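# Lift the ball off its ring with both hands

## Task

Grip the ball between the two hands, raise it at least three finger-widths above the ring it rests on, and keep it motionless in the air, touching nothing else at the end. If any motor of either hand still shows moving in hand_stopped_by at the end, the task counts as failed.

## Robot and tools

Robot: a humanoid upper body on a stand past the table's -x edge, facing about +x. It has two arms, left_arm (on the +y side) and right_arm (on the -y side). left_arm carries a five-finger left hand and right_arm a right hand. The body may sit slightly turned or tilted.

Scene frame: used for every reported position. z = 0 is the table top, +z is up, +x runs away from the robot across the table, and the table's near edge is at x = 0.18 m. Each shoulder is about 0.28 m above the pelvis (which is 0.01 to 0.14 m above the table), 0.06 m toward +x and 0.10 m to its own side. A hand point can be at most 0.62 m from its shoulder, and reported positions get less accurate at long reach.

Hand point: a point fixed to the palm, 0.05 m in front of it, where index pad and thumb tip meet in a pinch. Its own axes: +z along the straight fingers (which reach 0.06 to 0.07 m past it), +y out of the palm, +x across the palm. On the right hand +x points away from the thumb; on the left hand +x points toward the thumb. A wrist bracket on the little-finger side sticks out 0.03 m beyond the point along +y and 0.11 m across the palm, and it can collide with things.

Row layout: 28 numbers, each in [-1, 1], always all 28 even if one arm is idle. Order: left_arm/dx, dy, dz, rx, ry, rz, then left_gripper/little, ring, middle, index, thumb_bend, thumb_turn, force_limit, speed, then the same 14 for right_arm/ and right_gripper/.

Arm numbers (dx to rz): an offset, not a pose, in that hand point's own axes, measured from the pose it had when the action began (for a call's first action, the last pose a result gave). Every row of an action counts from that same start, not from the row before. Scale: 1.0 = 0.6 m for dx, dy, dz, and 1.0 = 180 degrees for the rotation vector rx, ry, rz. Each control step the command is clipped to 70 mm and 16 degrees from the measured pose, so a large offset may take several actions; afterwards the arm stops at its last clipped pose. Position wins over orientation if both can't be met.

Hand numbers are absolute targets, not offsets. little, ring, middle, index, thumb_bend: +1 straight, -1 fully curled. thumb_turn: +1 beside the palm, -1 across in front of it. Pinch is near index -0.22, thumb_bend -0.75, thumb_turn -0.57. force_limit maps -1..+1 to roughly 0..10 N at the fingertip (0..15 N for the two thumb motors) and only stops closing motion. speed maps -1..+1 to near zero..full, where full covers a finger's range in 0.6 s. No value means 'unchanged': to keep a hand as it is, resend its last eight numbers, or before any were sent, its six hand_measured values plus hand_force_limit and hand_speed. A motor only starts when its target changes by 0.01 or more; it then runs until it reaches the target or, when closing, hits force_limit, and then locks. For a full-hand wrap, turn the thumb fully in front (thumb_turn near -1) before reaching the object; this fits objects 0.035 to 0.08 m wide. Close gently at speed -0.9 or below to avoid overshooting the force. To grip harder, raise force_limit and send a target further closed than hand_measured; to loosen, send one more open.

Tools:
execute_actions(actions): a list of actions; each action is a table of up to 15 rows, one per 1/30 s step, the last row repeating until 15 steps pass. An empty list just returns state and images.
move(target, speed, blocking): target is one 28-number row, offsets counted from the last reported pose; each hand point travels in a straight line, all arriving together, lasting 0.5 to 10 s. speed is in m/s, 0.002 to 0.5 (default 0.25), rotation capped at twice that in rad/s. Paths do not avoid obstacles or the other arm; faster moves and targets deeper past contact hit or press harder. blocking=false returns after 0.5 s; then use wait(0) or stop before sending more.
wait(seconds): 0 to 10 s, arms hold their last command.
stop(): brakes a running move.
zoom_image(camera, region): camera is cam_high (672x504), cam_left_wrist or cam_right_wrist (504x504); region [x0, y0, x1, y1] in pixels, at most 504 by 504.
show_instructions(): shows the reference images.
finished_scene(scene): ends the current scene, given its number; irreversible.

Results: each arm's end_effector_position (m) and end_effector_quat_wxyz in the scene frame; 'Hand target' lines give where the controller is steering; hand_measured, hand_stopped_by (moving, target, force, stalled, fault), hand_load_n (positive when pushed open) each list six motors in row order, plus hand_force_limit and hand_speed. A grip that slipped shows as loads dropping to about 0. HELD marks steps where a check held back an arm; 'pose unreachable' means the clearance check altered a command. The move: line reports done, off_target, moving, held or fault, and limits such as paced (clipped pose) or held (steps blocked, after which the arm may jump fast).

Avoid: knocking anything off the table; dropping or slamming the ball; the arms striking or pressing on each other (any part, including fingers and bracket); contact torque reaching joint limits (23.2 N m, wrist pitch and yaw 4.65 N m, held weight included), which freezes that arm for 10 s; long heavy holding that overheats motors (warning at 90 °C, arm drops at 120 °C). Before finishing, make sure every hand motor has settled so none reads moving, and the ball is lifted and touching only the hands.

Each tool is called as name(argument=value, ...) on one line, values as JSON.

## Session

execute_actions(actions=[])

Scene clock: 0.00 s.
left_arm: end_effector_position=(+0.1295, +0.1212, +0.5070) hand_measured=(+1.000, +1.000, +1.000, +1.000, +1.000, +1.000) hand_load_n=(+0.0, +0.0, +0.0, +0.0, +0.0, +0.0) hand_stopped_by=(target, target, target, target, target, target) hand_force_limit=0.00 hand_speed=-0.80 end_effector_quat_wxyz=(+0.215, +0.031, -0.100, +0.971) | right_arm: end_effector_position=(+0.1637, -0.1353, +0.4721) hand_measured=(+1.000, +1.000, +1.000, +1.000, +1.000, +1.000) hand_load_n=(+0.0, +0.0, +0.0, +0.0, +0.0, +0.0) hand_stopped_by=(target, target, target, target, target, target) hand_force_limit=0.00 hand_speed=-0.80 end_effector_quat_wxyz=(+0.951, -0.211, +0.163, -0.159)
Joint positions: left_arm=[-0.075  0.472  0.152 -0.675 -0.667 -0.91  -0.314] | right_arm=[ 0.085 -0.508 -0.391 -0.456  0.357 -0.984  0.197]
Joint velocities: left_arm=[ 0.    -0.003 -0.005 -0.003  0.     0.     0.   ] | right_arm=[-0.005 -0.003  0.011 -0.005  0.008  0.     0.   ]
Hand target (left_arm): +0.129, +0.121, +0.507; +0.215, +0.031, -0.100, +0.971
Hand target (right_arm): +0.164, -0.135, +0.472; +0.951, -0.211, +0.163, -0.159

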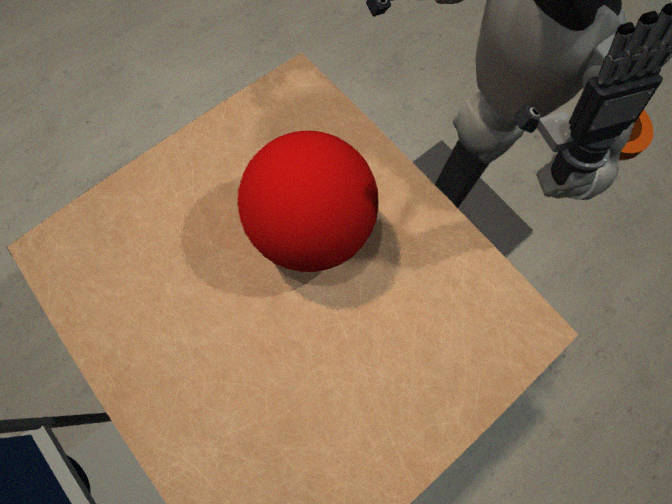

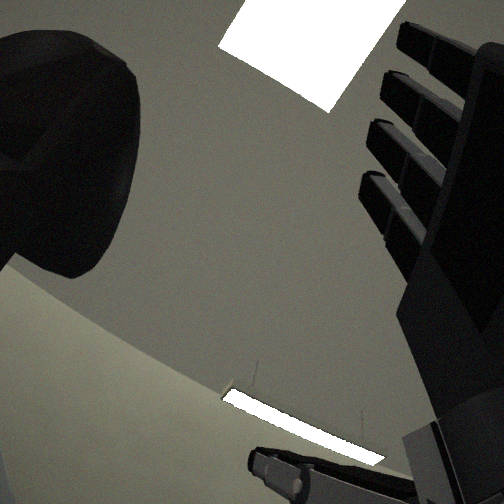

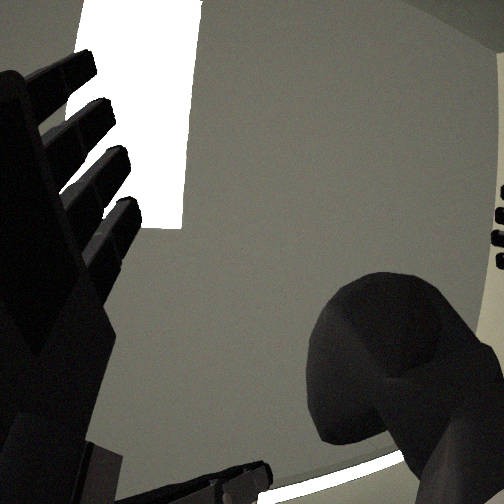

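zoom_image(camera="cam_high", region=[220, 110, 400, 290])

Region (220, 110, 400, 290) of cam_high's 672x504 image, scaled by 2.800, with more detail than that image has.

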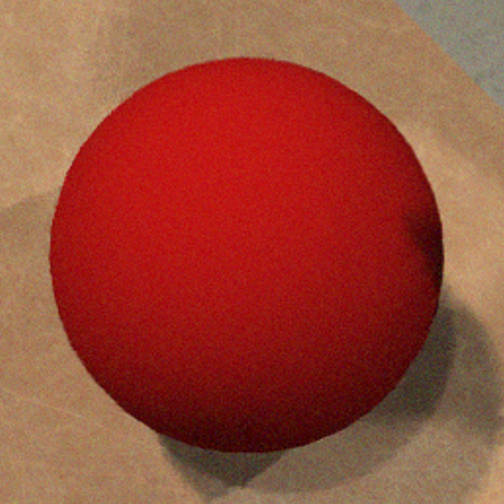

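move(target=[-0.6394, -0.0683, -0.5479, 0.2131, -0.5567, -0.0324, 1, 1, 1, 1, 1, 1, 0, -0.8, 0.6507, 0.2828, -0.2860, 0.0246, 0.4869, 0.2559, 1, 1, 1, 1, 1, 1, 0, -0.8], speed=0.5)

Scene clock: 122.57 s.
left_arm: end_effector_position=(+0.4916, +0.0692, +0.1556) hand_measured=(+1.000, +1.000, +1.000, +1.000, +1.000, +1.000) hand_load_n=(+0.0, +0.0, +0.0, +0.0, +0.0, +0.0) hand_stopped_by=(target, target, target, target, target, target) hand_force_limit=0.00 hand_speed=-0.80 end_effector_quat_wxyz=(+0.074, +0.815, +0.053, +0.573) | right_arm: end_effector_position=(+0.4873, -0.1795, +0.1482) hand_measured=(+1.000, +1.000, +1.000, +1.000, +1.000, +1.000) hand_load_n=(+0.0, +0.0, +0.0, +0.0, +0.0, +0.0) hand_stopped_by=(target, target, target, target, target, target) hand_force_limit=0.00 hand_speed=-0.80 end_effector_quat_wxyz=(+0.552, +0.069, +0.827, +0.083)
Joint positions: left_arm=[-0.483  0.224 -0.013  0.346 -0.422  0.24   0.194] | right_arm=[-0.966 -0.29  -0.01   1.392  0.468 -0.145  0.363]
Joint velocities: left_arm=[ 0.006  0.003  0.003 -0.011  0.009  0.     0.   ] | right_arm=[-0.066  0.005 -0.025  0.13  -0.014 -0.075  0.025]
Hand target (left_arm): +0.492, +0.069, +0.156; +0.077, +0.814, +0.054, +0.573
Hand target (right_arm): +0.487, -0.178, +0.149; +0.553, +0.067, +0.827, +0.084
Off the commanded pose (left_arm): 0.004 m, 2 deg.
Off the commanded pose (right_arm): 0.016 m, 3 deg.
move: off_target (left_arm, right_arm)

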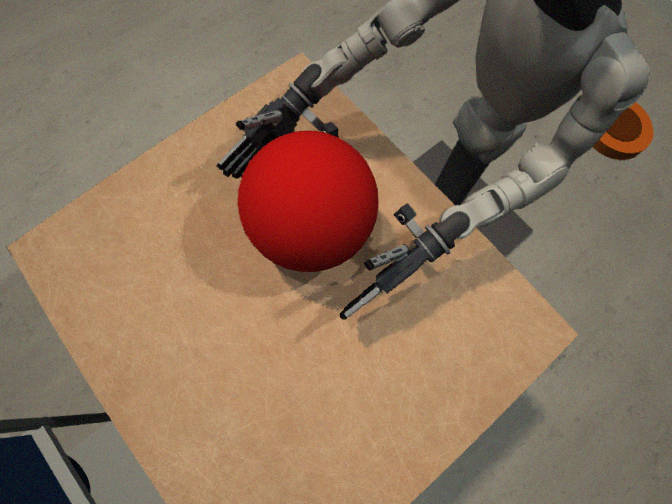

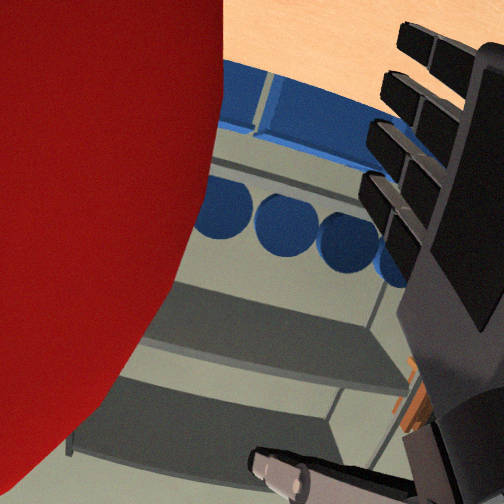

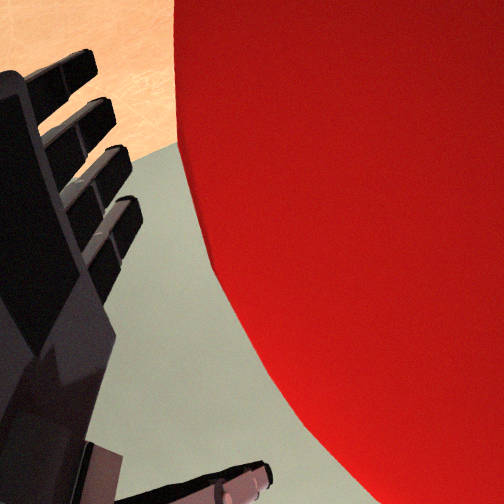

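execute_actions(actions=[])

zoom_image(camera="cam_high", region=[200, 80, 452, 332])

Scene clock: 139.50 s.
left_arm: end_effector_position=(+0.4916, +0.0692, +0.1556) hand_measured=(+1.000, +1.000, +1.000, +1.000, +1.000, +1.000) hand_load_n=(+0.0, +0.0, +0.0, +0.0, +0.0, +0.0) hand_stopped_by=(target, target, target, target, target, target) hand_force_limit=0.00 hand_speed=-0.80 end_effector_quat_wxyz=(+0.074, +0.815, +0.053, +0.573) | right_arm: end_effector_position=(+0.4874, -0.1795, +0.1484) hand_measured=(+1.000, +1.000, +1.000, +1.000, +1.000, +1.000) hand_load_n=(+0.0, +0.0, +0.0, +0.0, +0.0, +0.0) hand_stopped_by=(target, target, target, target, target, target) hand_force_limit=0.00 hand_speed=-0.80 end_effector_quat_wxyz=(+0.552, +0.069, +0.827, +0.082)
Joint positions: left_arm=[-0.483  0.224 -0.013  0.346 -0.422  0.24   0.194] | right_arm=[-0.969 -0.29  -0.011  1.398  0.466 -0.148  0.364]
Joint velocities: left_arm=[ 0.008 -0.003 -0.021  0.011 -0.006  0.     0.   ] | right_arm=[-0.005  0.     0.002 -0.002  0.005  0.     0.   ]
Hand target (left_arm): +0.492, +0.069, +0.156; +0.077, +0.814, +0.054, +0.573
Hand target (right_arm): +0.487, -0.178, +0.149; +0.553, +0.067, +0.827, +0.084
Off the commanded pose (left_arm): 0.004 m, 2 deg.
Off the commanded pose (right_arm): 0.016 m, 3 deg.

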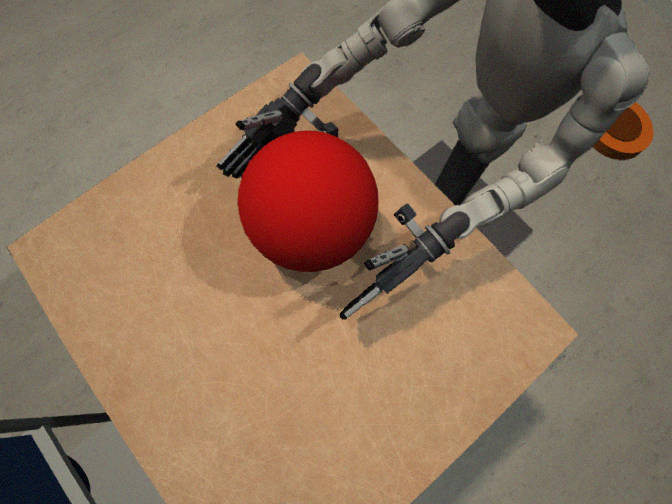

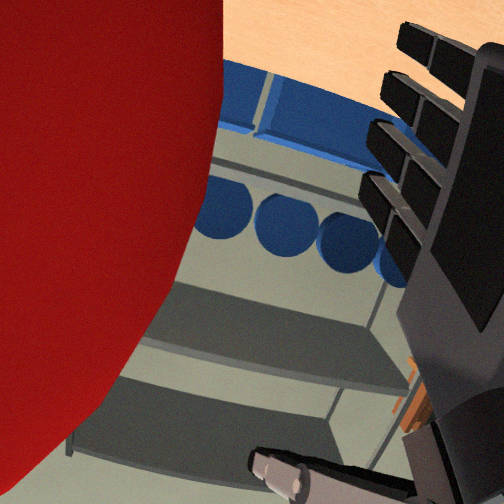

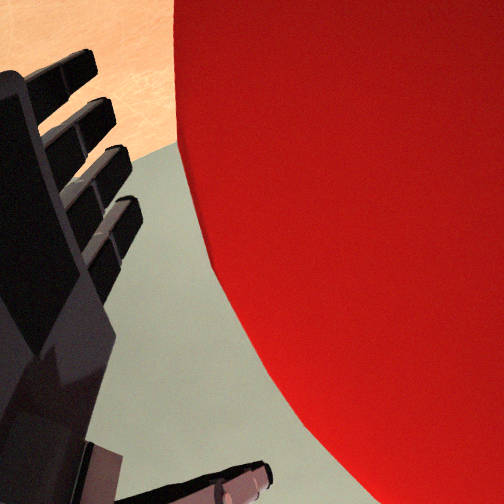

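Region (200, 80, 452, 332) of cam_high's 672x504 image, scaled by 2.000, with more detail than that image has.

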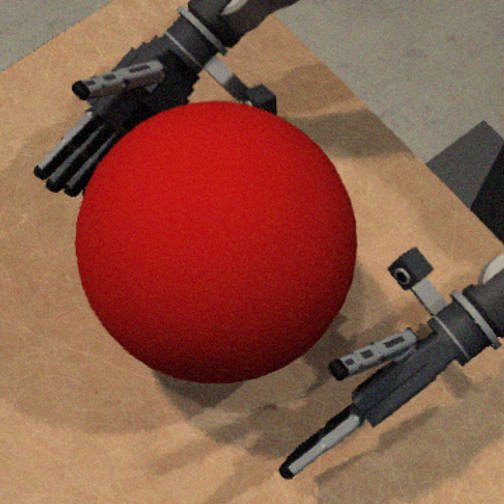

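execute_actions(actions=[[
[-0.0002,0.0013,0.0005,-0.0009,-0.0002,0.0002,0.75,0.75,0.75,0.75,1,1,-0.5,-0.6,0.0002,0.0006,-0.0003,0.0007,-0.0004,0.0003,0.75,0.75,0.75,0.75,1,1,-0.5,-0.6],
[-0.0008,0.0049,0.0021,-0.0035,-0.0008,0.0007,0.75,0.75,0.75,0.75,1,1,-0.5,-0.6,0.0007,0.0021,-0.0011,0.0028,-0.0016,0.0010,0.75,0.75,0.75,0.75,1,1,-0.5,-0.6],
[-0.0017,0.0103,0.0044,-0.0074,-0.0016,0.0014,0.75,0.75,0.75,0.75,1,1,-0.5,-0.6,0.0016,0.0044,-0.0024,0.0060,-0.0034,0.0021,0.75,0.75,0.75,0.75,1,1,-0.5,-0.6],
[-0.0029,0.0172,0.0073,-0.0123,-0.0027,0.0024,0.75,0.75,0.75,0.75,1,1,-0.5,-0.6,0.0026,0.0074,-0.0040,0.0100,-0.0057,0.0036,0.75,0.75,0.75,0.75,1,1,-0.5,-0.6],
[-0.0042,0.0252,0.0107,-0.0180,-0.0040,0.0035,0.75,0.75,0.75,0.75,1,1,-0.5,-0.6,0.0038,0.0108,-0.0059,0.0146,-0.0083,0.0052,0.75,0.75,0.75,0.75,1,1,-0.5,-0.6],
[-0.0057,0.0338,0.0143,-0.0242,-0.0054,0.0047,0.75,0.75,0.75,0.75,1,1,-0.5,-0.6,0.0052,0.0145,-0.0079,0.0195,-0.0111,0.0070,0.75,0.75,0.75,0.75,1,1,-0.5,-0.6],
[-0.0072,0.0425,0.0180,-0.0304,-0.0067,0.0059,0.75,0.75,0.75,0.75,1,1,-0.5,-0.6,0.0065,0.0183,-0.0100,0.0246,-0.0140,0.0089,0.75,0.75,0.75,0.75,1,1,-0.5,-0.6],
[-0.0086,0.0511,0.0216,-0.0366,-0.0081,0.0071,0.75,0.75,0.75,0.75,1,1,-0.5,-0.6,0.0078,0.0219,-0.0120,0.0295,-0.0168,0.0107,0.75,0.75,0.75,0.75,1,1,-0.5,-0.6],
[-0.0099,0.0591,0.0250,-0.0423,-0.0094,0.0082,0.75,0.75,0.75,0.75,1,1,-0.5,-0.6,0.0090,0.0254,-0.0138,0.0341,-0.0194,0.0123,0.75,0.75,0.75,0.75,1,1,-0.5,-0.6],
[-0.0111,0.0660,0.0279,-0.0472,-0.0105,0.0092,0.75,0.75,0.75,0.75,1,1,-0.5,-0.6,0.0101,0.0283,-0.0154,0.0381,-0.0217,0.0138,0.75,0.75,0.75,0.75,1,1,-0.5,-0.6],
[-0.0120,0.0714,0.0302,-0.0511,-0.0113,0.0099,0.75,0.75,0.75,0.75,1,1,-0.5,-0.6,0.0109,0.0307,-0.0167,0.0413,-0.0235,0.0149,0.75,0.75,0.75,0.75,1,1,-0.5,-0.6],
[-0.0126,0.0750,0.0318,-0.0537,-0.0119,0.0104,0.75,0.75,0.75,0.75,1,1,-0.5,-0.6,0.0115,0.0322,-0.0176,0.0434,-0.0247,0.0156,0.75,0.75,0.75,0.75,1,1,-0.5,-0.6],
[-0.01285,0.0763,0.0323,-0.0546,-0.0121,0.0106,0.75,0.75,0.75,0.75,1,1,-0.5,-0.6,0.01165,0.03275,-0.01785,0.0441,-0.0251,0.0159,0.75,0.75,0.75,0.75,1,1,-0.5,-0.6]
]])

Scene clock: 206.40 s.
left_arm: end_effector_position=(+0.5066, +0.0229, +0.1545) hand_measured=(+0.750, +0.750, +0.750, +0.750, +1.000, +1.000) hand_load_n=(+0.0, +0.0, +0.0, +0.0, +0.0, +0.0) hand_stopped_by=(moving, moving, moving, moving, target, target) hand_force_limit=-0.50 hand_speed=-0.60 end_effector_quat_wxyz=(+0.132, +0.818, -0.009, +0.560) | right_arm: end_effector_position=(+0.4738, -0.1591, +0.1492) hand_measured=(+0.750, +0.750, +0.750, +0.750, +1.000, +1.000) hand_load_n=(+0.0, +0.0, +0.0, +0.0, +0.0, +0.0) hand_stopped_by=(moving, moving, moving, moving, target, target) hand_force_limit=-0.50 hand_speed=-0.60 end_effector_quat_wxyz=(+0.614, +0.110, +0.778, +0.076)
Joint positions: left_arm=[-0.677  0.213 -0.047  0.649 -0.411  0.165  0.019] | right_arm=[-0.798 -0.15  -0.016  1.243  0.498 -0.365  0.242]
Joint velocities: left_arm=[-0.324 -0.066  0.     0.678  0.041 -0.403 -0.293] | right_arm=[ 0.454  0.221  0.133 -0.822  0.     0.027 -0.619]
Hand target (left_arm): +0.507, +0.022, +0.152; +0.133, +0.818, -0.013, +0.560
Hand target (right_arm): +0.475, -0.161, +0.153; +0.621, +0.117, +0.773, +0.065
Off the commanded pose (left_arm): 0.004 m, 1 deg.
Off the commanded pose (right_arm): 0.002 m, 8 deg.
Step readings (end_effector_position):
0: left_arm (+0.4916, +0.0692, +0.1556) | right_arm (+0.4874, -0.1795, +0.1484)
1: left_arm (+0.4916, +0.0692, +0.1556) | right_arm (+0.4874, -0.1795, +0.1484)
2: left_arm (+0.4916, +0.0692, +0.1554) | right_arm (+0.4874, -0.1795, +0.1484)
4: left_arm (+0.4923, +0.0674, +0.1536) | right_arm (+0.4874, -0.1793, +0.1502)
8: left_arm (+0.4962, +0.0520, +0.1515) | right_arm (+0.4839, -0.1732, +0.1529)
15: end_effector_position above

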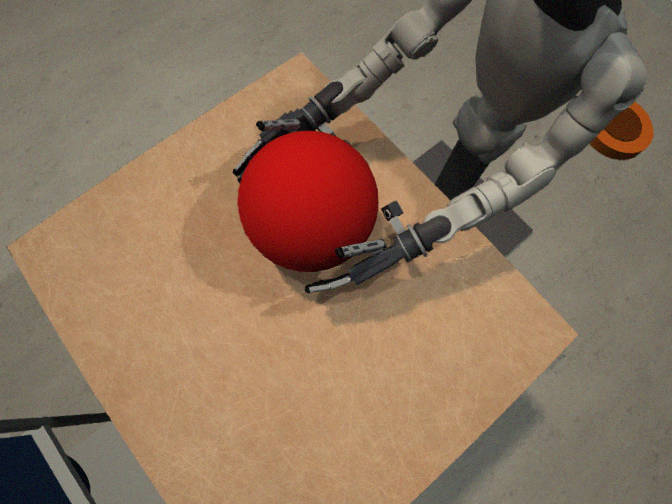

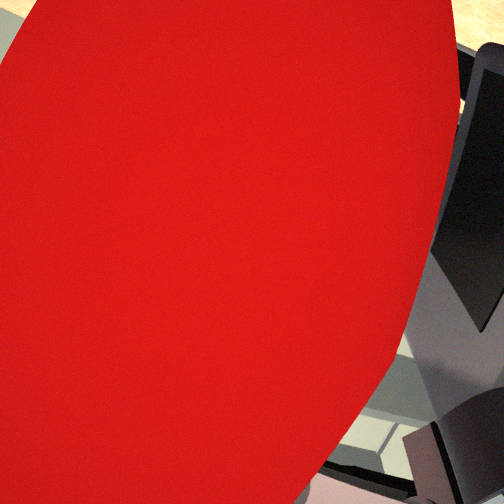

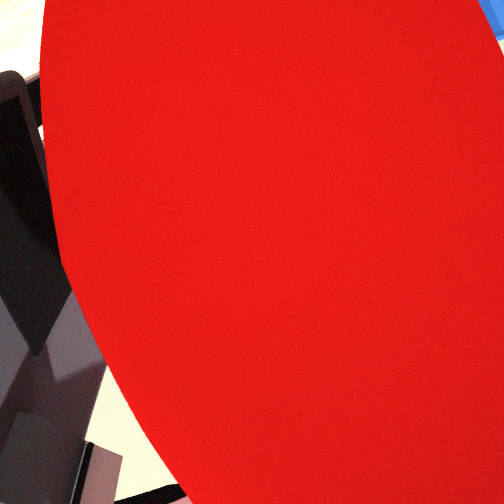

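execute_actions(actions=[])

zoom_image(camera="cam_high", region=[200, 80, 452, 332])

Scene clock: 208.60 s.
left_arm: end_effector_position=(+0.5073, +0.0220, +0.1521) hand_measured=(+0.750, +0.750, +0.750, +0.750, +1.000, +1.000) hand_load_n=(+0.0, +0.0, +0.0, +0.0, +0.0, +0.0) hand_stopped_by=(target, target, target, target, target, target) hand_force_limit=-0.50 hand_speed=-0.60 end_effector_quat_wxyz=(+0.134, +0.818, -0.010, +0.560) | right_arm: end_effector_position=(+0.4752, -0.1607, +0.1543) hand_measured=(+0.750, +0.750, +0.750, +0.750, +1.000, +1.000) hand_load_n=(+0.0, +0.0, +0.0, +0.0, +0.0, +0.0) hand_stopped_by=(target, target, target, target, target, target) hand_force_limit=-0.50 hand_speed=-0.60 end_effector_quat_wxyz=(+0.622, +0.118, +0.771, +0.067)
Joint positions: left_arm=[-0.69   0.211 -0.047  0.688 -0.409  0.142  0.005] | right_arm=[-0.768 -0.144 -0.006  1.167  0.498 -0.348  0.192]
Joint velocities: left_arm=[-0.012  0.011  0.    -0.002  0.005  0.     0.   ] | right_arm=[ 0.009  0.008 -0.002  0.002  0.     0.     0.   ]
Hand target (left_arm): +0.507, +0.022, +0.152; +0.133, +0.818, -0.013, +0.560
Hand target (right_arm): +0.475, -0.161, +0.153; +0.621, +0.117, +0.773, +0.065
Off the commanded pose (left_arm): 0.002 m, 0 deg.
Off the commanded pose (right_arm): 0.004 m, 8 deg.

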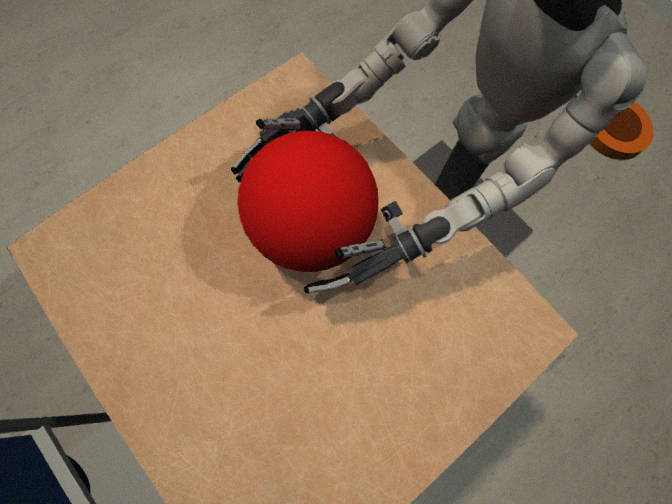

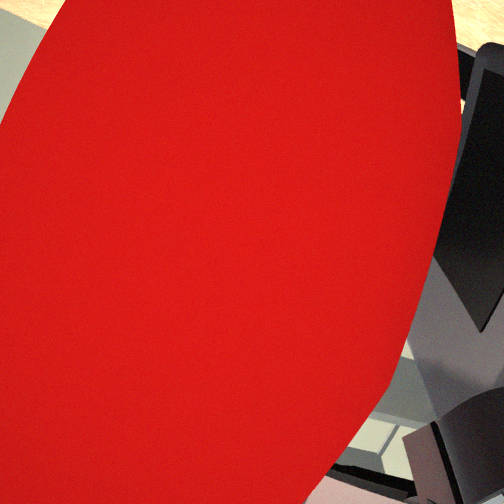

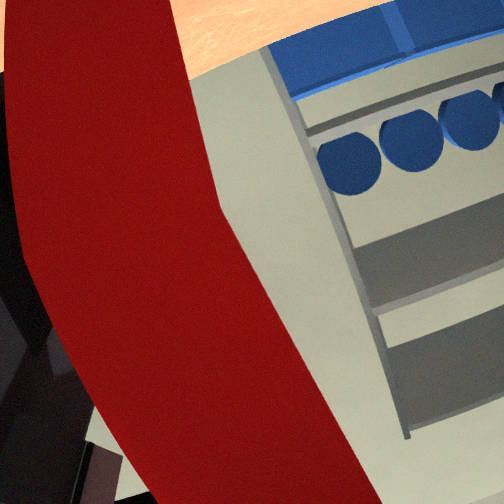

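Region (200, 80, 452, 332) of cam_high's 672x504 image, scaled by 2.000, with more detail than that image has.

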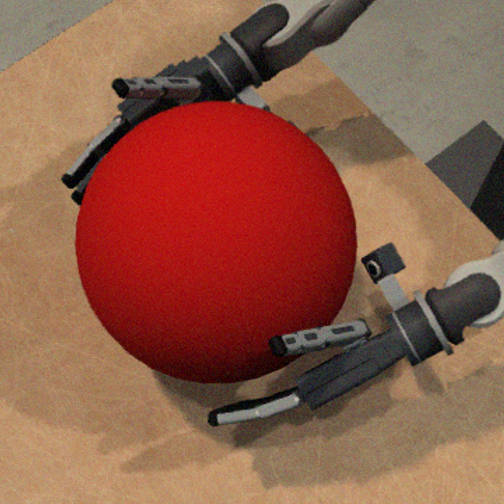

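execute_actions(actions=[[
[-0.00291,0.00019,0.00107,0,0,0,0.75,0.75,0.75,0.75,1,1,-0.5,-0.6,0.0027,0.00013,0.00069,0,0,0,0.75,0.75,0.75,0.75,1,1,-0.5,-0.6],
[-0.00324,0.00182,0.00118,0,0,0,0.75,0.75,0.75,0.75,1,1,-0.5,-0.6,0.00371,0.00157,0.00104,0,0,0,0.75,0.75,0.75,0.75,1,1,-0.5,-0.6],
[-0.00373,0.00426,0.00135,0,0,0,0.75,0.75,0.75,0.75,1,1,-0.5,-0.6,0.00474,0.00386,0.00146,0,0,0,0.75,0.75,0.75,0.75,1,1,-0.5,-0.6],
[-0.00422,0.00671,0.00152,0,0,0,0.75,0.75,0.75,0.75,1,1,-0.5,-0.6,0.00594,0.00611,0.00192,0,0,0,0.75,0.75,0.75,0.75,1,1,-0.5,-0.6],
[-0.00471,0.00915,0.00169,0,0,0,0.75,0.75,0.75,0.75,1,1,-0.5,-0.6,0.00698,0.00839,0.00235,0,0,0,0.75,0.75,0.75,0.75,1,1,-0.5,-0.6],
[-0.0052,0.0116,0.00187,0,0,0,0.75,0.75,0.75,0.75,1,1,-0.5,-0.6,0.00802,0.01068,0.00277,0,0,0,0.75,0.75,0.75,0.75,1,1,-0.5,-0.6],
[-0.00569,0.01404,0.00204,0,0,0,0.75,0.75,0.75,0.75,1,1,-0.5,-0.6,0.00921,0.01293,0.00323,0,0,0,0.75,0.75,0.75,0.75,1,1,-0.5,-0.6],
[-0.00618,0.01649,0.00221,0,0,0,0.75,0.75,0.75,0.75,1,1,-0.5,-0.6,0.01025,0.01521,0.00366,0,0,0,0.75,0.75,0.75,0.75,1,1,-0.5,-0.6],
[-0.00667,0.01893,0.00238,0,0,0,0.75,0.75,0.75,0.75,1,1,-0.5,-0.6,0.01082,0.01763,0.00397,0,0,0,0.75,0.75,0.75,0.75,1,1,-0.5,-0.6],
[-0.00716,0.02138,0.00255,-0.002,0,0,0.75,0.75,0.75,0.75,1,1,-0.5,-0.6,0.01138,0.02004,0.00429,-0.0014,0,0,0.75,0.75,0.75,0.75,1,1,-0.5,-0.6],
[-0.00766,0.02382,0.00272,-0.0041,0,0,0.75,0.75,0.75,0.75,1,1,-0.5,-0.6,0.01195,0.02246,0.00461,-0.0027,0,0,0.75,0.75,0.75,0.75,1,1,-0.5,-0.6],
[-0.00815,0.02627,0.00289,-0.0061,0,0,0.75,0.75,0.75,0.75,1,1,-0.5,-0.6,0.01252,0.02487,0.00492,-0.0041,0,0,0.75,0.75,0.75,0.75,1,1,-0.5,-0.6],
[-0.00864,0.02871,0.00306,-0.0082,0,0,0.75,0.75,0.75,0.75,1,1,-0.5,-0.6,0.01308,0.02728,0.00524,-0.0055,0,0,0.75,0.75,0.75,0.75,1,1,-0.5,-0.6],
[-0.00913,0.03116,0.00323,-0.0102,0,0,0.75,0.75,0.75,0.75,1,1,-0.5,-0.6,0.01365,0.0297,0.00555,-0.0068,0,0,0.75,0.75,0.75,0.75,1,1,-0.5,-0.6],
[-0.00962,0.0336,0.0034,-0.0123,0,0,0.75,0.75,0.75,0.75,1,1,-0.5,-0.6,0.01422,0.03211,0.00587,-0.0082,0,0,0.75,0.75,0.75,0.75,1,1,-0.5,-0.6]
]])

Scene clock: 255.47 s.
left_arm: end_effector_position=(+0.5046, +0.0066, +0.1503) hand_measured=(+0.750, +0.750, +0.750, +0.750, +1.000, +1.000) hand_load_n=(+0.0, +0.0, +0.0, +0.0, +0.0, +0.0) hand_stopped_by=(target, target, target, target, target, target) hand_force_limit=-0.50 hand_speed=-0.60 end_effector_quat_wxyz=(+0.143, +0.817, -0.014, +0.559) | right_arm: end_effector_position=(+0.4773, -0.1501, +0.1489) hand_measured=(+0.750, +0.750, +0.750, +0.750, +1.000, +1.000) hand_load_n=(+0.0, +0.0, +0.0, +0.0, +0.0, +0.0) hand_stopped_by=(target, target, target, target, target, target) hand_force_limit=-0.50 hand_speed=-0.60 end_effector_quat_wxyz=(+0.619, +0.119, +0.774, +0.066)
Joint positions: left_arm=[-0.705  0.177 -0.065  0.727 -0.403  0.109  0.011] | right_arm=[-0.833 -0.108 -0.009  1.317  0.495 -0.435  0.197]
Joint velocities: left_arm=[-0.094  0.     0.005  0.264  0.    -0.178 -0.098] | right_arm=[-0.193  0.003 -0.046  0.43   0.    -0.206  0.098]
Hand target (left_arm): +0.503, +0.001, +0.151; +0.149, +0.815, -0.022, +0.559
Hand target (right_arm): +0.479, -0.139, +0.151; +0.619, +0.111, +0.774, +0.077
Off the commanded pose (left_arm): 0.005 m, 1 deg.
Off the commanded pose (right_arm): 0.010 m, 2 deg.
Step readings (end_effector_position):
0: left_arm (+0.5073, +0.0220, +0.1521) | right_arm (+0.4752, -0.1607, +0.1543)
1: left_arm (+0.5073, +0.0220, +0.1521) | right_arm (+0.4752, -0.1607, +0.1543)
2: left_arm (+0.5074, +0.0223, +0.1519) | right_arm (+0.4752, -0.1609, +0.1540)
4: left_arm (+0.5073, +0.0224, +0.1506) | right_arm (+0.4751, -0.1612, +0.1521)
8: left_arm (+0.5059, +0.0167, +0.1492) | right_arm (+0.4756, -0.1548, +0.1501)
15: end_effector_position above

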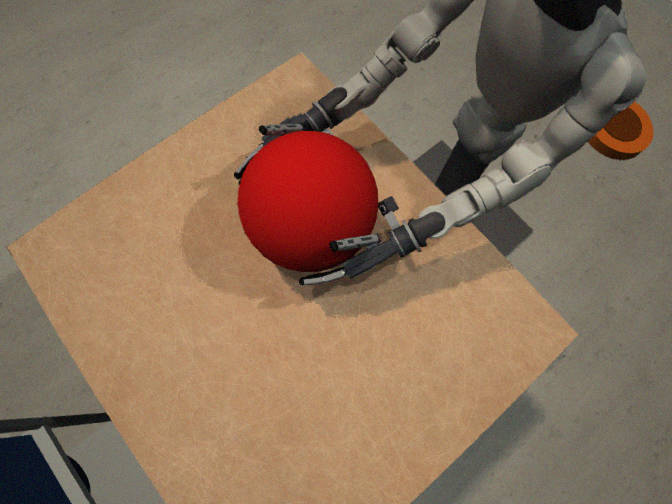

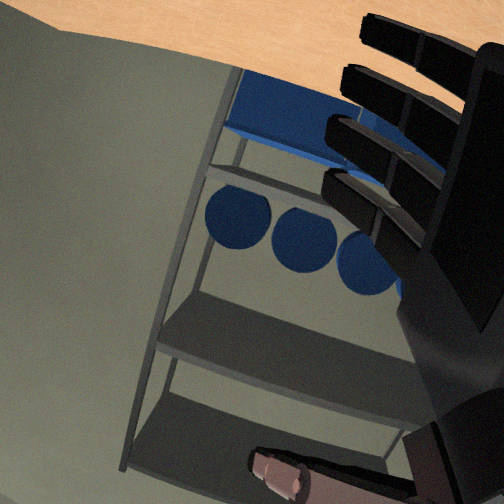

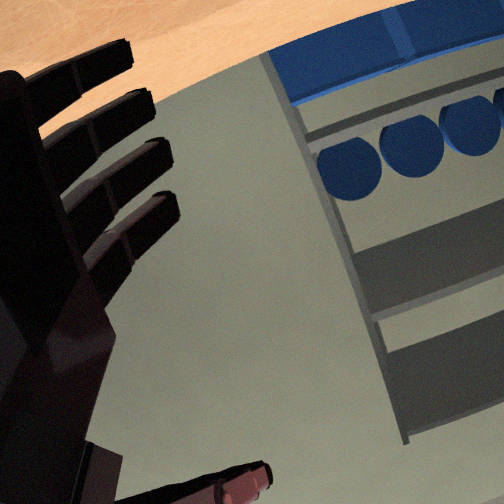

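execute_actions(actions=[])

zoom_image(camera="cam_high", region=[200, 80, 452, 332])

Scene clock: 266.20 s.
left_arm: end_effector_position=(+0.5047, +0.0063, +0.1496) hand_measured=(+0.750, +0.750, +0.750, +0.750, +1.000, +1.000) hand_load_n=(+0.0, +0.0, +0.0, +0.0, +0.0, +0.0) hand_stopped_by=(target, target, target, target, target, target) hand_force_limit=-0.50 hand_speed=-0.60 end_effector_quat_wxyz=(+0.145, +0.816, -0.016, +0.559) | right_arm: end_effector_position=(+0.4775, -0.1497, +0.1488) hand_measured=(+0.750, +0.750, +0.750, +0.750, +1.000, +1.000) hand_load_n=(+0.0, +0.0, +0.0, +0.0, +0.0, +0.0) hand_stopped_by=(target, target, target, target, target, target) hand_force_limit=-0.50 hand_speed=-0.60 end_effector_quat_wxyz=(+0.619, +0.118, +0.774, +0.066)
Joint positions: left_arm=[-0.711  0.178 -0.065  0.744 -0.403  0.098  0.   ] | right_arm=[-0.845 -0.108 -0.011  1.344  0.495 -0.448  0.205]
Joint velocities: left_arm=[ 0.009  0.011  0.    -0.009 -0.002  0.     0.   ] | right_arm=[-0.006  0.003  0.     0.    -0.005  0.     0.   ]
Hand target (left_arm): +0.503, +0.001, +0.151; +0.149, +0.815, -0.022, +0.559
Hand target (right_arm): +0.479, -0.139, +0.151; +0.619, +0.111, +0.774, +0.077
Off the commanded pose (left_arm): 0.005 m, 1 deg.
Off the commanded pose (right_arm): 0.010 m, 2 deg.

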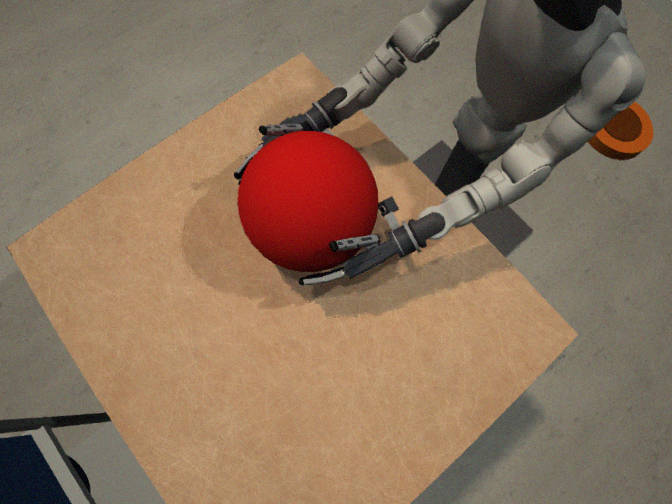

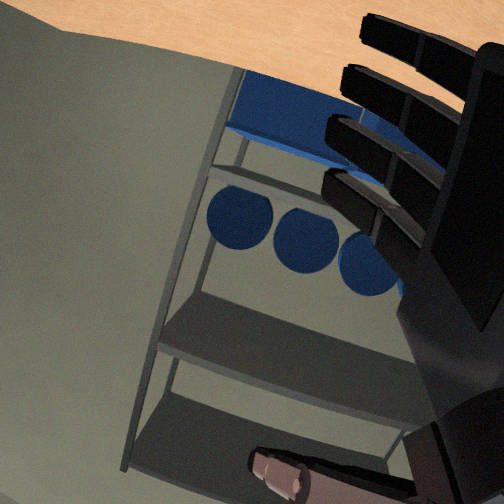

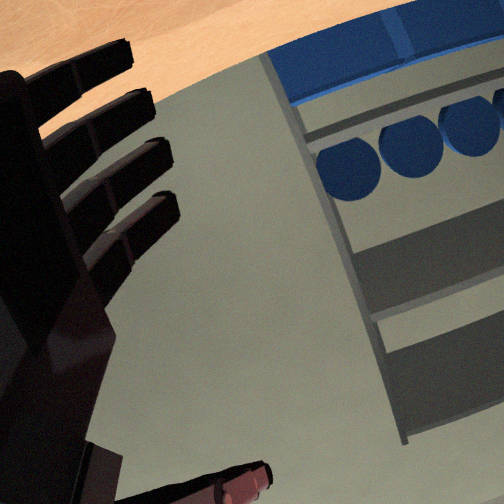

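Region (200, 80, 452, 332) of cam_high's 672x504 image, scaled by 2.000, with more detail than that image has.

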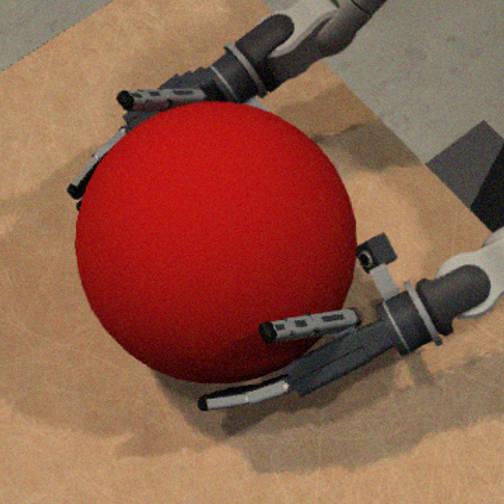

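execute_actions(actions=[[
[-0.00037,0.01075,0.00035,-0.0059,0,-0.0003,0.3,0.3,0.3,0.3,1,1,-0.7,-0.65,0.0012,0.01895,0.00165,-0.0087,0,0.0003,0.3,0.3,0.3,0.3,1,1,-0.7,-0.65],
[-0.00056,0.01466,0.0005,-0.0082,0,-0.001,0.3,0.3,0.3,0.3,1,1,-0.7,-0.65,0.00148,0.02245,0.00197,-0.0105,0,0.0011,0.3,0.3,0.3,0.3,1,1,-0.7,-0.65],
[-0.00084,0.02042,0.00072,-0.0117,0,-0.0022,0.3,0.3,0.3,0.3,1,1,-0.7,-0.65,0.0019,0.0276,0.00244,-0.0132,0,0.0024,0.3,0.3,0.3,0.3,1,1,-0.7,-0.65],
[-0.00117,0.02741,0.00099,-0.0159,0,-0.0035,0.3,0.3,0.3,0.3,1,1,-0.7,-0.65,0.0024,0.03387,0.003,-0.0164,0,0.0039,0.3,0.3,0.3,0.3,1,1,-0.7,-0.65],
[-0.00154,0.03502,0.00128,-0.0205,0,-0.005,0.3,0.3,0.3,0.3,1,1,-0.7,-0.65,0.00295,0.04068,0.00363,-0.02,0,0.0055,0.3,0.3,0.3,0.3,1,1,-0.7,-0.65],
[-0.00191,0.04263,0.00157,-0.0251,0,-0.0065,0.3,0.3,0.3,0.3,1,1,-0.7,-0.65,0.00349,0.04749,0.00425,-0.0236,0,0.0071,0.3,0.3,0.3,0.3,1,1,-0.7,-0.65],
[-0.00224,0.04962,0.00184,-0.0293,0,-0.0078,0.3,0.3,0.3,0.3,1,1,-0.7,-0.65,0.00399,0.05376,0.00481,-0.0268,0,0.0086,0.3,0.3,0.3,0.3,1,1,-0.7,-0.65],
[-0.00252,0.05538,0.00206,-0.0328,0,-0.009,0.3,0.3,0.3,0.3,1,1,-0.7,-0.65,0.00441,0.05891,0.00528,-0.0295,0,0.0099,0.3,0.3,0.3,0.3,1,1,-0.7,-0.65],
[-0.00271,0.05929,0.00221,-0.0351,0,-0.0097,0.3,0.3,0.3,0.3,1,1,-0.7,-0.65,0.00469,0.06241,0.0056,-0.0313,0,0.0107,0.3,0.3,0.3,0.3,1,1,-0.7,-0.65],
[-0.00278,0.06073,0.00226,-0.036,0,-0.01,0.3,0.3,0.3,0.3,1,1,-0.7,-0.65,0.00479,0.0637,0.00572,-0.032,0,0.011,0.3,0.3,0.3,0.3,1,1,-0.7,-0.65]
]])

Scene clock: 316.10 s.
left_arm: end_effector_position=(+0.5075, +0.0057, +0.1468) hand_measured=(+0.558, +0.618, +0.636, +0.578, +1.000, +1.000) hand_load_n=(+2.5, +2.0, +0.0, +0.5, +0.0, +0.0) hand_stopped_by=(force, force, force, force, target, target) hand_force_limit=-0.70 hand_speed=-0.65 end_effector_quat_wxyz=(+0.157, +0.815, -0.015, +0.557) | right_arm: end_effector_position=(+0.4793, -0.1497, +0.1483) hand_measured=(+0.520, +0.578, +0.560, +0.520, +1.000, +1.000) hand_load_n=(+0.0, +0.0, +2.0, +0.0, +0.0, +0.0) hand_stopped_by=(moving, force, force, moving, target, target) hand_force_limit=-0.70 hand_speed=-0.65 end_effector_quat_wxyz=(+0.614, +0.128, +0.776, +0.073)
Joint positions: left_arm=[-0.754  0.178 -0.056  0.859 -0.415  0.035 -0.052] | right_arm=[-0.876 -0.103 -0.027  1.399  0.513 -0.455  0.224]
Joint velocities: left_arm=[-0.018  0.005 -0.003  0.069 -0.018 -0.054 -0.022] | right_arm=[-0.021 -0.005  0.008  0.051  0.     0.    -0.055]
Hand target (left_arm): +0.498, -0.028, +0.157; +0.199, +0.807, -0.036, +0.555
Hand target (right_arm): +0.482, -0.113, +0.156; +0.614, +0.103, +0.774, +0.111
Off the commanded pose (left_arm): 0.037 m, 5 deg.
Off the commanded pose (right_arm): 0.038 m, 6 deg.
Step readings (end_effector_position):
0: left_arm (+0.5047, +0.0063, +0.1496) | right_arm (+0.4775, -0.1497, +0.1488)
1: left_arm (+0.5047, +0.0063, +0.1496) | right_arm (+0.4775, -0.1497, +0.1488)
2: left_arm (+0.5047, +0.0062, +0.1494) | right_arm (+0.4775, -0.1497, +0.1486)
4: left_arm (+0.5050, +0.0059, +0.1490) | right_arm (+0.4780, -0.1494, +0.1487)
8: left_arm (+0.5057, +0.0055, +0.1477) | right_arm (+0.4790, -0.1493, +0.1492)
15: end_effector_position above

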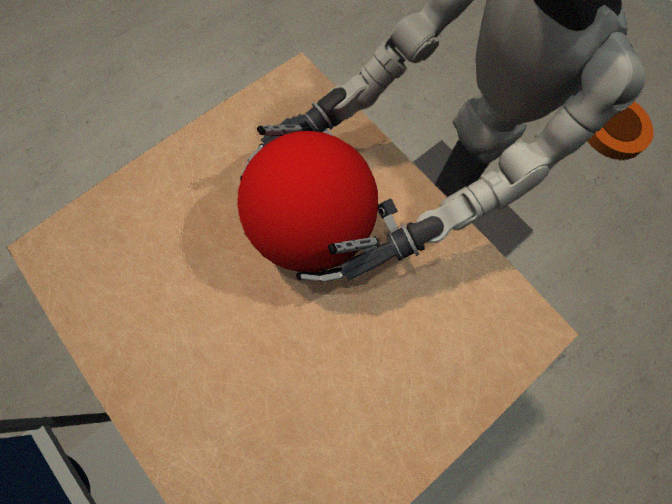

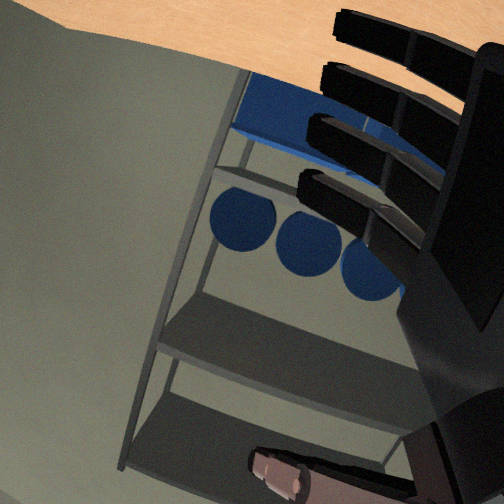

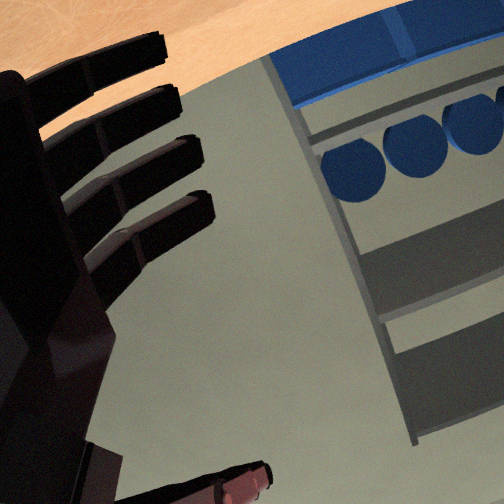

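execute_actions(actions=[])

zoom_image(camera="cam_high", region=[200, 80, 452, 332])

Scene clock: 317.23 s.
left_arm: end_effector_position=(+0.5076, +0.0057, +0.1468) hand_measured=(+0.558, +0.618, +0.636, +0.578, +1.000, +1.000) hand_load_n=(+2.5, +2.0, +0.0, +0.5, +0.0, +0.0) hand_stopped_by=(force, force, force, force, target, target) hand_force_limit=-0.70 hand_speed=-0.65 end_effector_quat_wxyz=(+0.158, +0.815, -0.015, +0.557) | right_arm: end_effector_position=(+0.4793, -0.1498, +0.1480) hand_measured=(+0.500, +0.578, +0.558, +0.500, +1.000, +1.000) hand_load_n=(+1.0, +0.0, +0.0, +1.5, +0.0, +0.0) hand_stopped_by=(force, force, force, force, target, target) hand_force_limit=-0.70 hand_speed=-0.65 end_effector_quat_wxyz=(+0.613, +0.128, +0.776, +0.073)
Joint positions: left_arm=[-0.755  0.178 -0.056  0.862 -0.416  0.033 -0.054] | right_arm=[-0.877 -0.103 -0.027  1.4    0.513 -0.455  0.223]
Joint velocities: left_arm=[ 0.011  0.009  0.005  0.    -0.005  0.     0.   ] | right_arm=[ 0.     0.008 -0.002 -0.006  0.     0.     0.   ]
Hand target (left_arm): +0.498, -0.028, +0.157; +0.199, +0.807, -0.036, +0.555
Hand target (right_arm): +0.482, -0.113, +0.156; +0.614, +0.103, +0.774, +0.111
Off the commanded pose (left_arm): 0.037 m, 5 deg.
Off the commanded pose (right_arm): 0.038 m, 6 deg.

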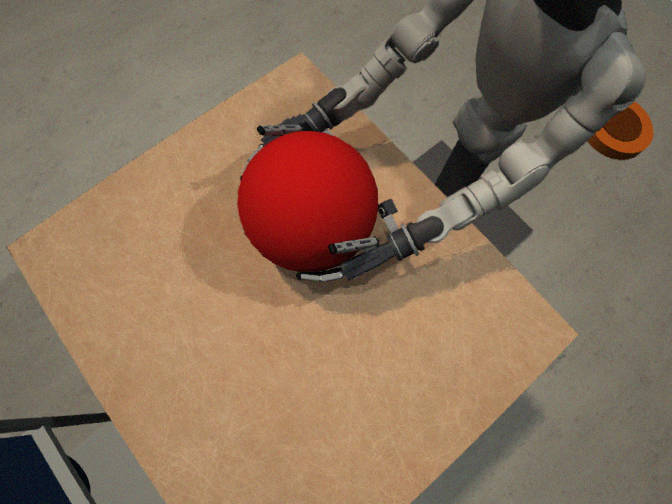

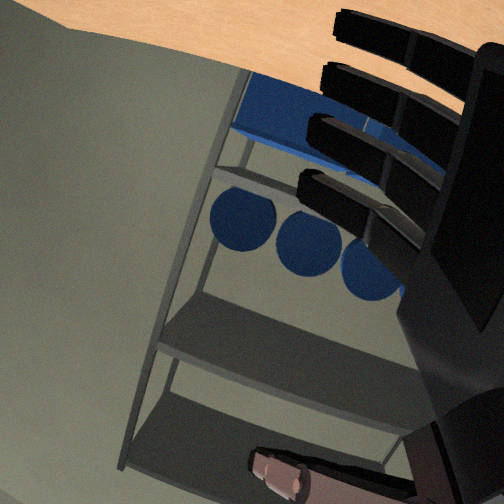

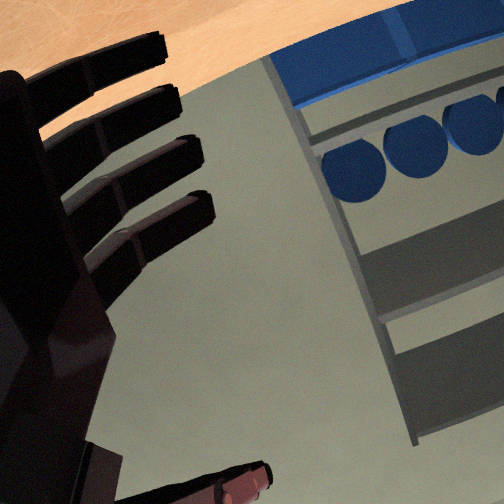

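Region (200, 80, 452, 332) of cam_high's 672x504 image, scaled by 2.000, with more detail than that image has.

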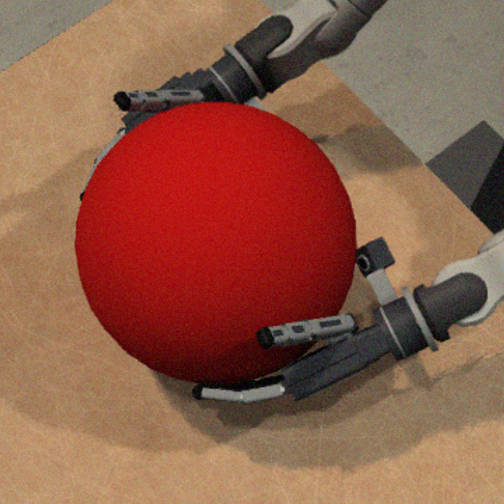

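execute_actions(actions=[[
[0.00143,0.0616,-0.00396,-0.0296,0.0006,-0.0037,0.3,0.3,0.3,0.3,1,1,-0.7,-0.65,0.00292,0.06313,-0.00117,-0.0288,0.0025,0.0025,0.3,0.3,0.3,0.3,1,1,-0.7,-0.65],
[0.00527,0.06263,-0.00345,-0.0299,0.0019,-0.0035,0.3,0.3,0.3,0.3,1,1,-0.7,-0.65,-0.00084,0.06423,-0.00029,-0.0292,0.0013,0.0023,0.3,0.3,0.3,0.3,1,1,-0.7,-0.65],
[0.01113,0.0642,-0.00273,-0.0304,0.0038,-0.0032,0.3,0.3,0.3,0.3,1,1,-0.7,-0.65,-0.00659,0.06589,0.00099,-0.0297,-0.0007,0.0019,0.3,0.3,0.3,0.3,1,1,-0.7,-0.65],
[0.01857,0.0662,-0.00185,-0.0309,0.0063,-0.0028,0.3,0.3,0.3,0.3,1,1,-0.7,-0.65,-0.01387,0.06801,0.00259,-0.0303,-0.0032,0.0015,0.3,0.3,0.3,0.3,1,1,-0.7,-0.65],
[0.02713,0.06851,-0.00094,-0.0316,0.0092,-0.0023,0.3,0.3,0.3,0.3,1,1,-0.7,-0.65,-0.02227,0.07044,0.00433,-0.0311,-0.006,0.001,0.3,0.3,0.3,0.3,1,1,-0.7,-0.65],
[0.03638,0.07101,-0.00002,-0.0323,0.0123,-0.0018,0.3,0.3,0.3,0.3,1,1,-0.7,-0.65,-0.03135,0.0731,0.00614,-0.0319,-0.0091,0.0004,0.3,0.3,0.3,0.3,1,1,-0.7,-0.65],
[0.04585,0.0736,0.00079,-0.033,0.0155,-0.0013,0.3,0.3,0.3,0.3,1,1,-0.7,-0.65,-0.04066,0.07585,0.00787,-0.0327,-0.0122,-0.0001,0.3,0.3,0.3,0.3,1,1,-0.7,-0.65],
[0.05512,0.07613,0.0015,-0.0337,0.0186,-0.0008,0.3,0.3,0.3,0.3,1,1,-0.7,-0.65,-0.04978,0.07853,0.00949,-0.0335,-0.0153,-0.0007,0.3,0.3,0.3,0.3,1,1,-0.7,-0.65],
[0.06372,0.0785,0.00209,-0.0344,0.0215,-0.0003,0.3,0.3,0.3,0.3,1,1,-0.7,-0.65,-0.05824,0.08104,0.0109,-0.0342,-0.0182,-0.0012,0.3,0.3,0.3,0.3,1,1,-0.7,-0.65],
[0.07118,0.08055,0.00252,-0.035,0.024,0.0001,0.3,0.3,0.3,0.3,1,1,-0.7,-0.65,-0.0656,0.08323,0.01207,-0.0349,-0.0206,-0.0016,0.3,0.3,0.3,0.3,1,1,-0.7,-0.65],
[0.0771,0.08219,0.00282,-0.0354,0.0259,0.0004,0.3,0.3,0.3,0.3,1,1,-0.7,-0.65,-0.07143,0.08496,0.01294,-0.0354,-0.0226,-0.002,0.3,0.3,0.3,0.3,1,1,-0.7,-0.65],
[0.08097,0.08326,0.003,-0.0357,0.0272,0.0007,0.3,0.3,0.3,0.3,1,1,-0.7,-0.65,-0.07525,0.08612,0.0135,-0.0357,-0.0239,-0.0022,0.3,0.3,0.3,0.3,1,1,-0.7,-0.65],
[0.08234,0.08364,0.00307,-0.0358,0.0277,0.0007,0.3,0.3,0.3,0.3,1,1,-0.7,-0.65,-0.07661,0.08652,0.0137,-0.0359,-0.0243,-0.0023,0.3,0.3,0.3,0.3,1,1,-0.7,-0.65]
]])

Scene clock: 391.87 s.
left_arm: end_effector_position=(+0.5296, +0.0073, +0.2015) hand_measured=(+0.558, +0.618, +0.636, +0.578, +1.000, +1.000) hand_load_n=(+7.5, +0.0, +0.0, +0.0, +0.0, +0.0) hand_stopped_by=(force, force, force, force, target, target) hand_force_limit=-0.70 hand_speed=-0.65 end_effector_quat_wxyz=(+0.160, +0.783, -0.012, +0.601) | right_arm: end_effector_position=(+0.4986, -0.1502, +0.1955) hand_measured=(+0.500, +0.578, +0.558, +0.500, +1.000, +1.000) hand_load_n=(+4.0, +0.0, +0.5, +1.5, +0.0, +0.0) hand_stopped_by=(force, force, force, force, target, target) hand_force_limit=-0.70 hand_speed=-0.65 end_effector_quat_wxyz=(+0.655, +0.121, +0.741, +0.082)
Joint positions: left_arm=[-0.827  0.205 -0.042  0.785 -0.429  0.07  -0.026] | right_arm=[-0.922 -0.125 -0.016  1.311  0.538 -0.432  0.214]
Joint velocities: left_arm=[-0.465  0.097  0.054 -0.054 -0.061 -0.263  0.   ] | right_arm=[-0.31  -0.161  0.051 -0.517  0.051  0.009 -0.108]
Hand target (left_arm): +0.516, -0.032, +0.205; +0.202, +0.779, -0.041, +0.592
Hand target (right_arm): +0.502, -0.116, +0.203; +0.655, +0.092, +0.742, +0.111
Off the commanded pose (left_arm): 0.044 m, 6 deg.
Off the commanded pose (right_arm): 0.037 m, 5 deg.
Step readings (end_effector_position):
0: left_arm (+0.5076, +0.0057, +0.1468) | right_arm (+0.4793, -0.1498, +0.1480)
1: left_arm (+0.5076, +0.0057, +0.1468) | right_arm (+0.4793, -0.1498, +0.1480)
2: left_arm (+0.5075, +0.0057, +0.1469) | right_arm (+0.4793, -0.1498, +0.1481)
4: left_arm (+0.5076, +0.0056, +0.1471) | right_arm (+0.4791, -0.1500, +0.1480)
8: left_arm (+0.5090, +0.0055, +0.1481) | right_arm (+0.4803, -0.1500, +0.1487)
15: end_effector_position above

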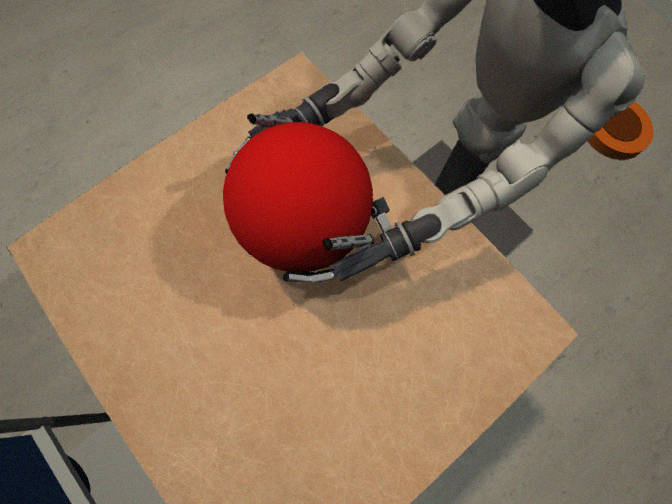

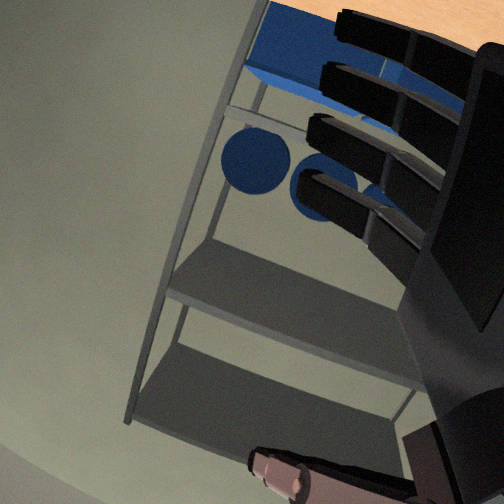

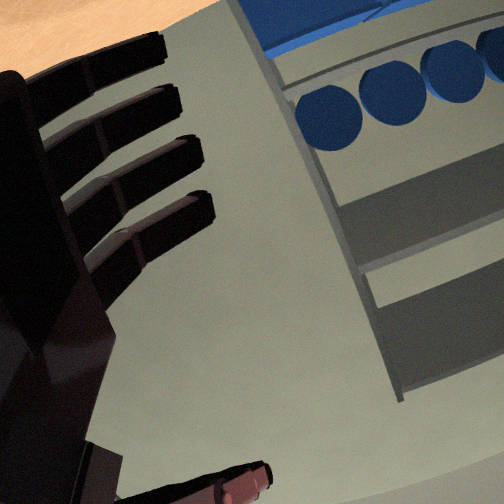

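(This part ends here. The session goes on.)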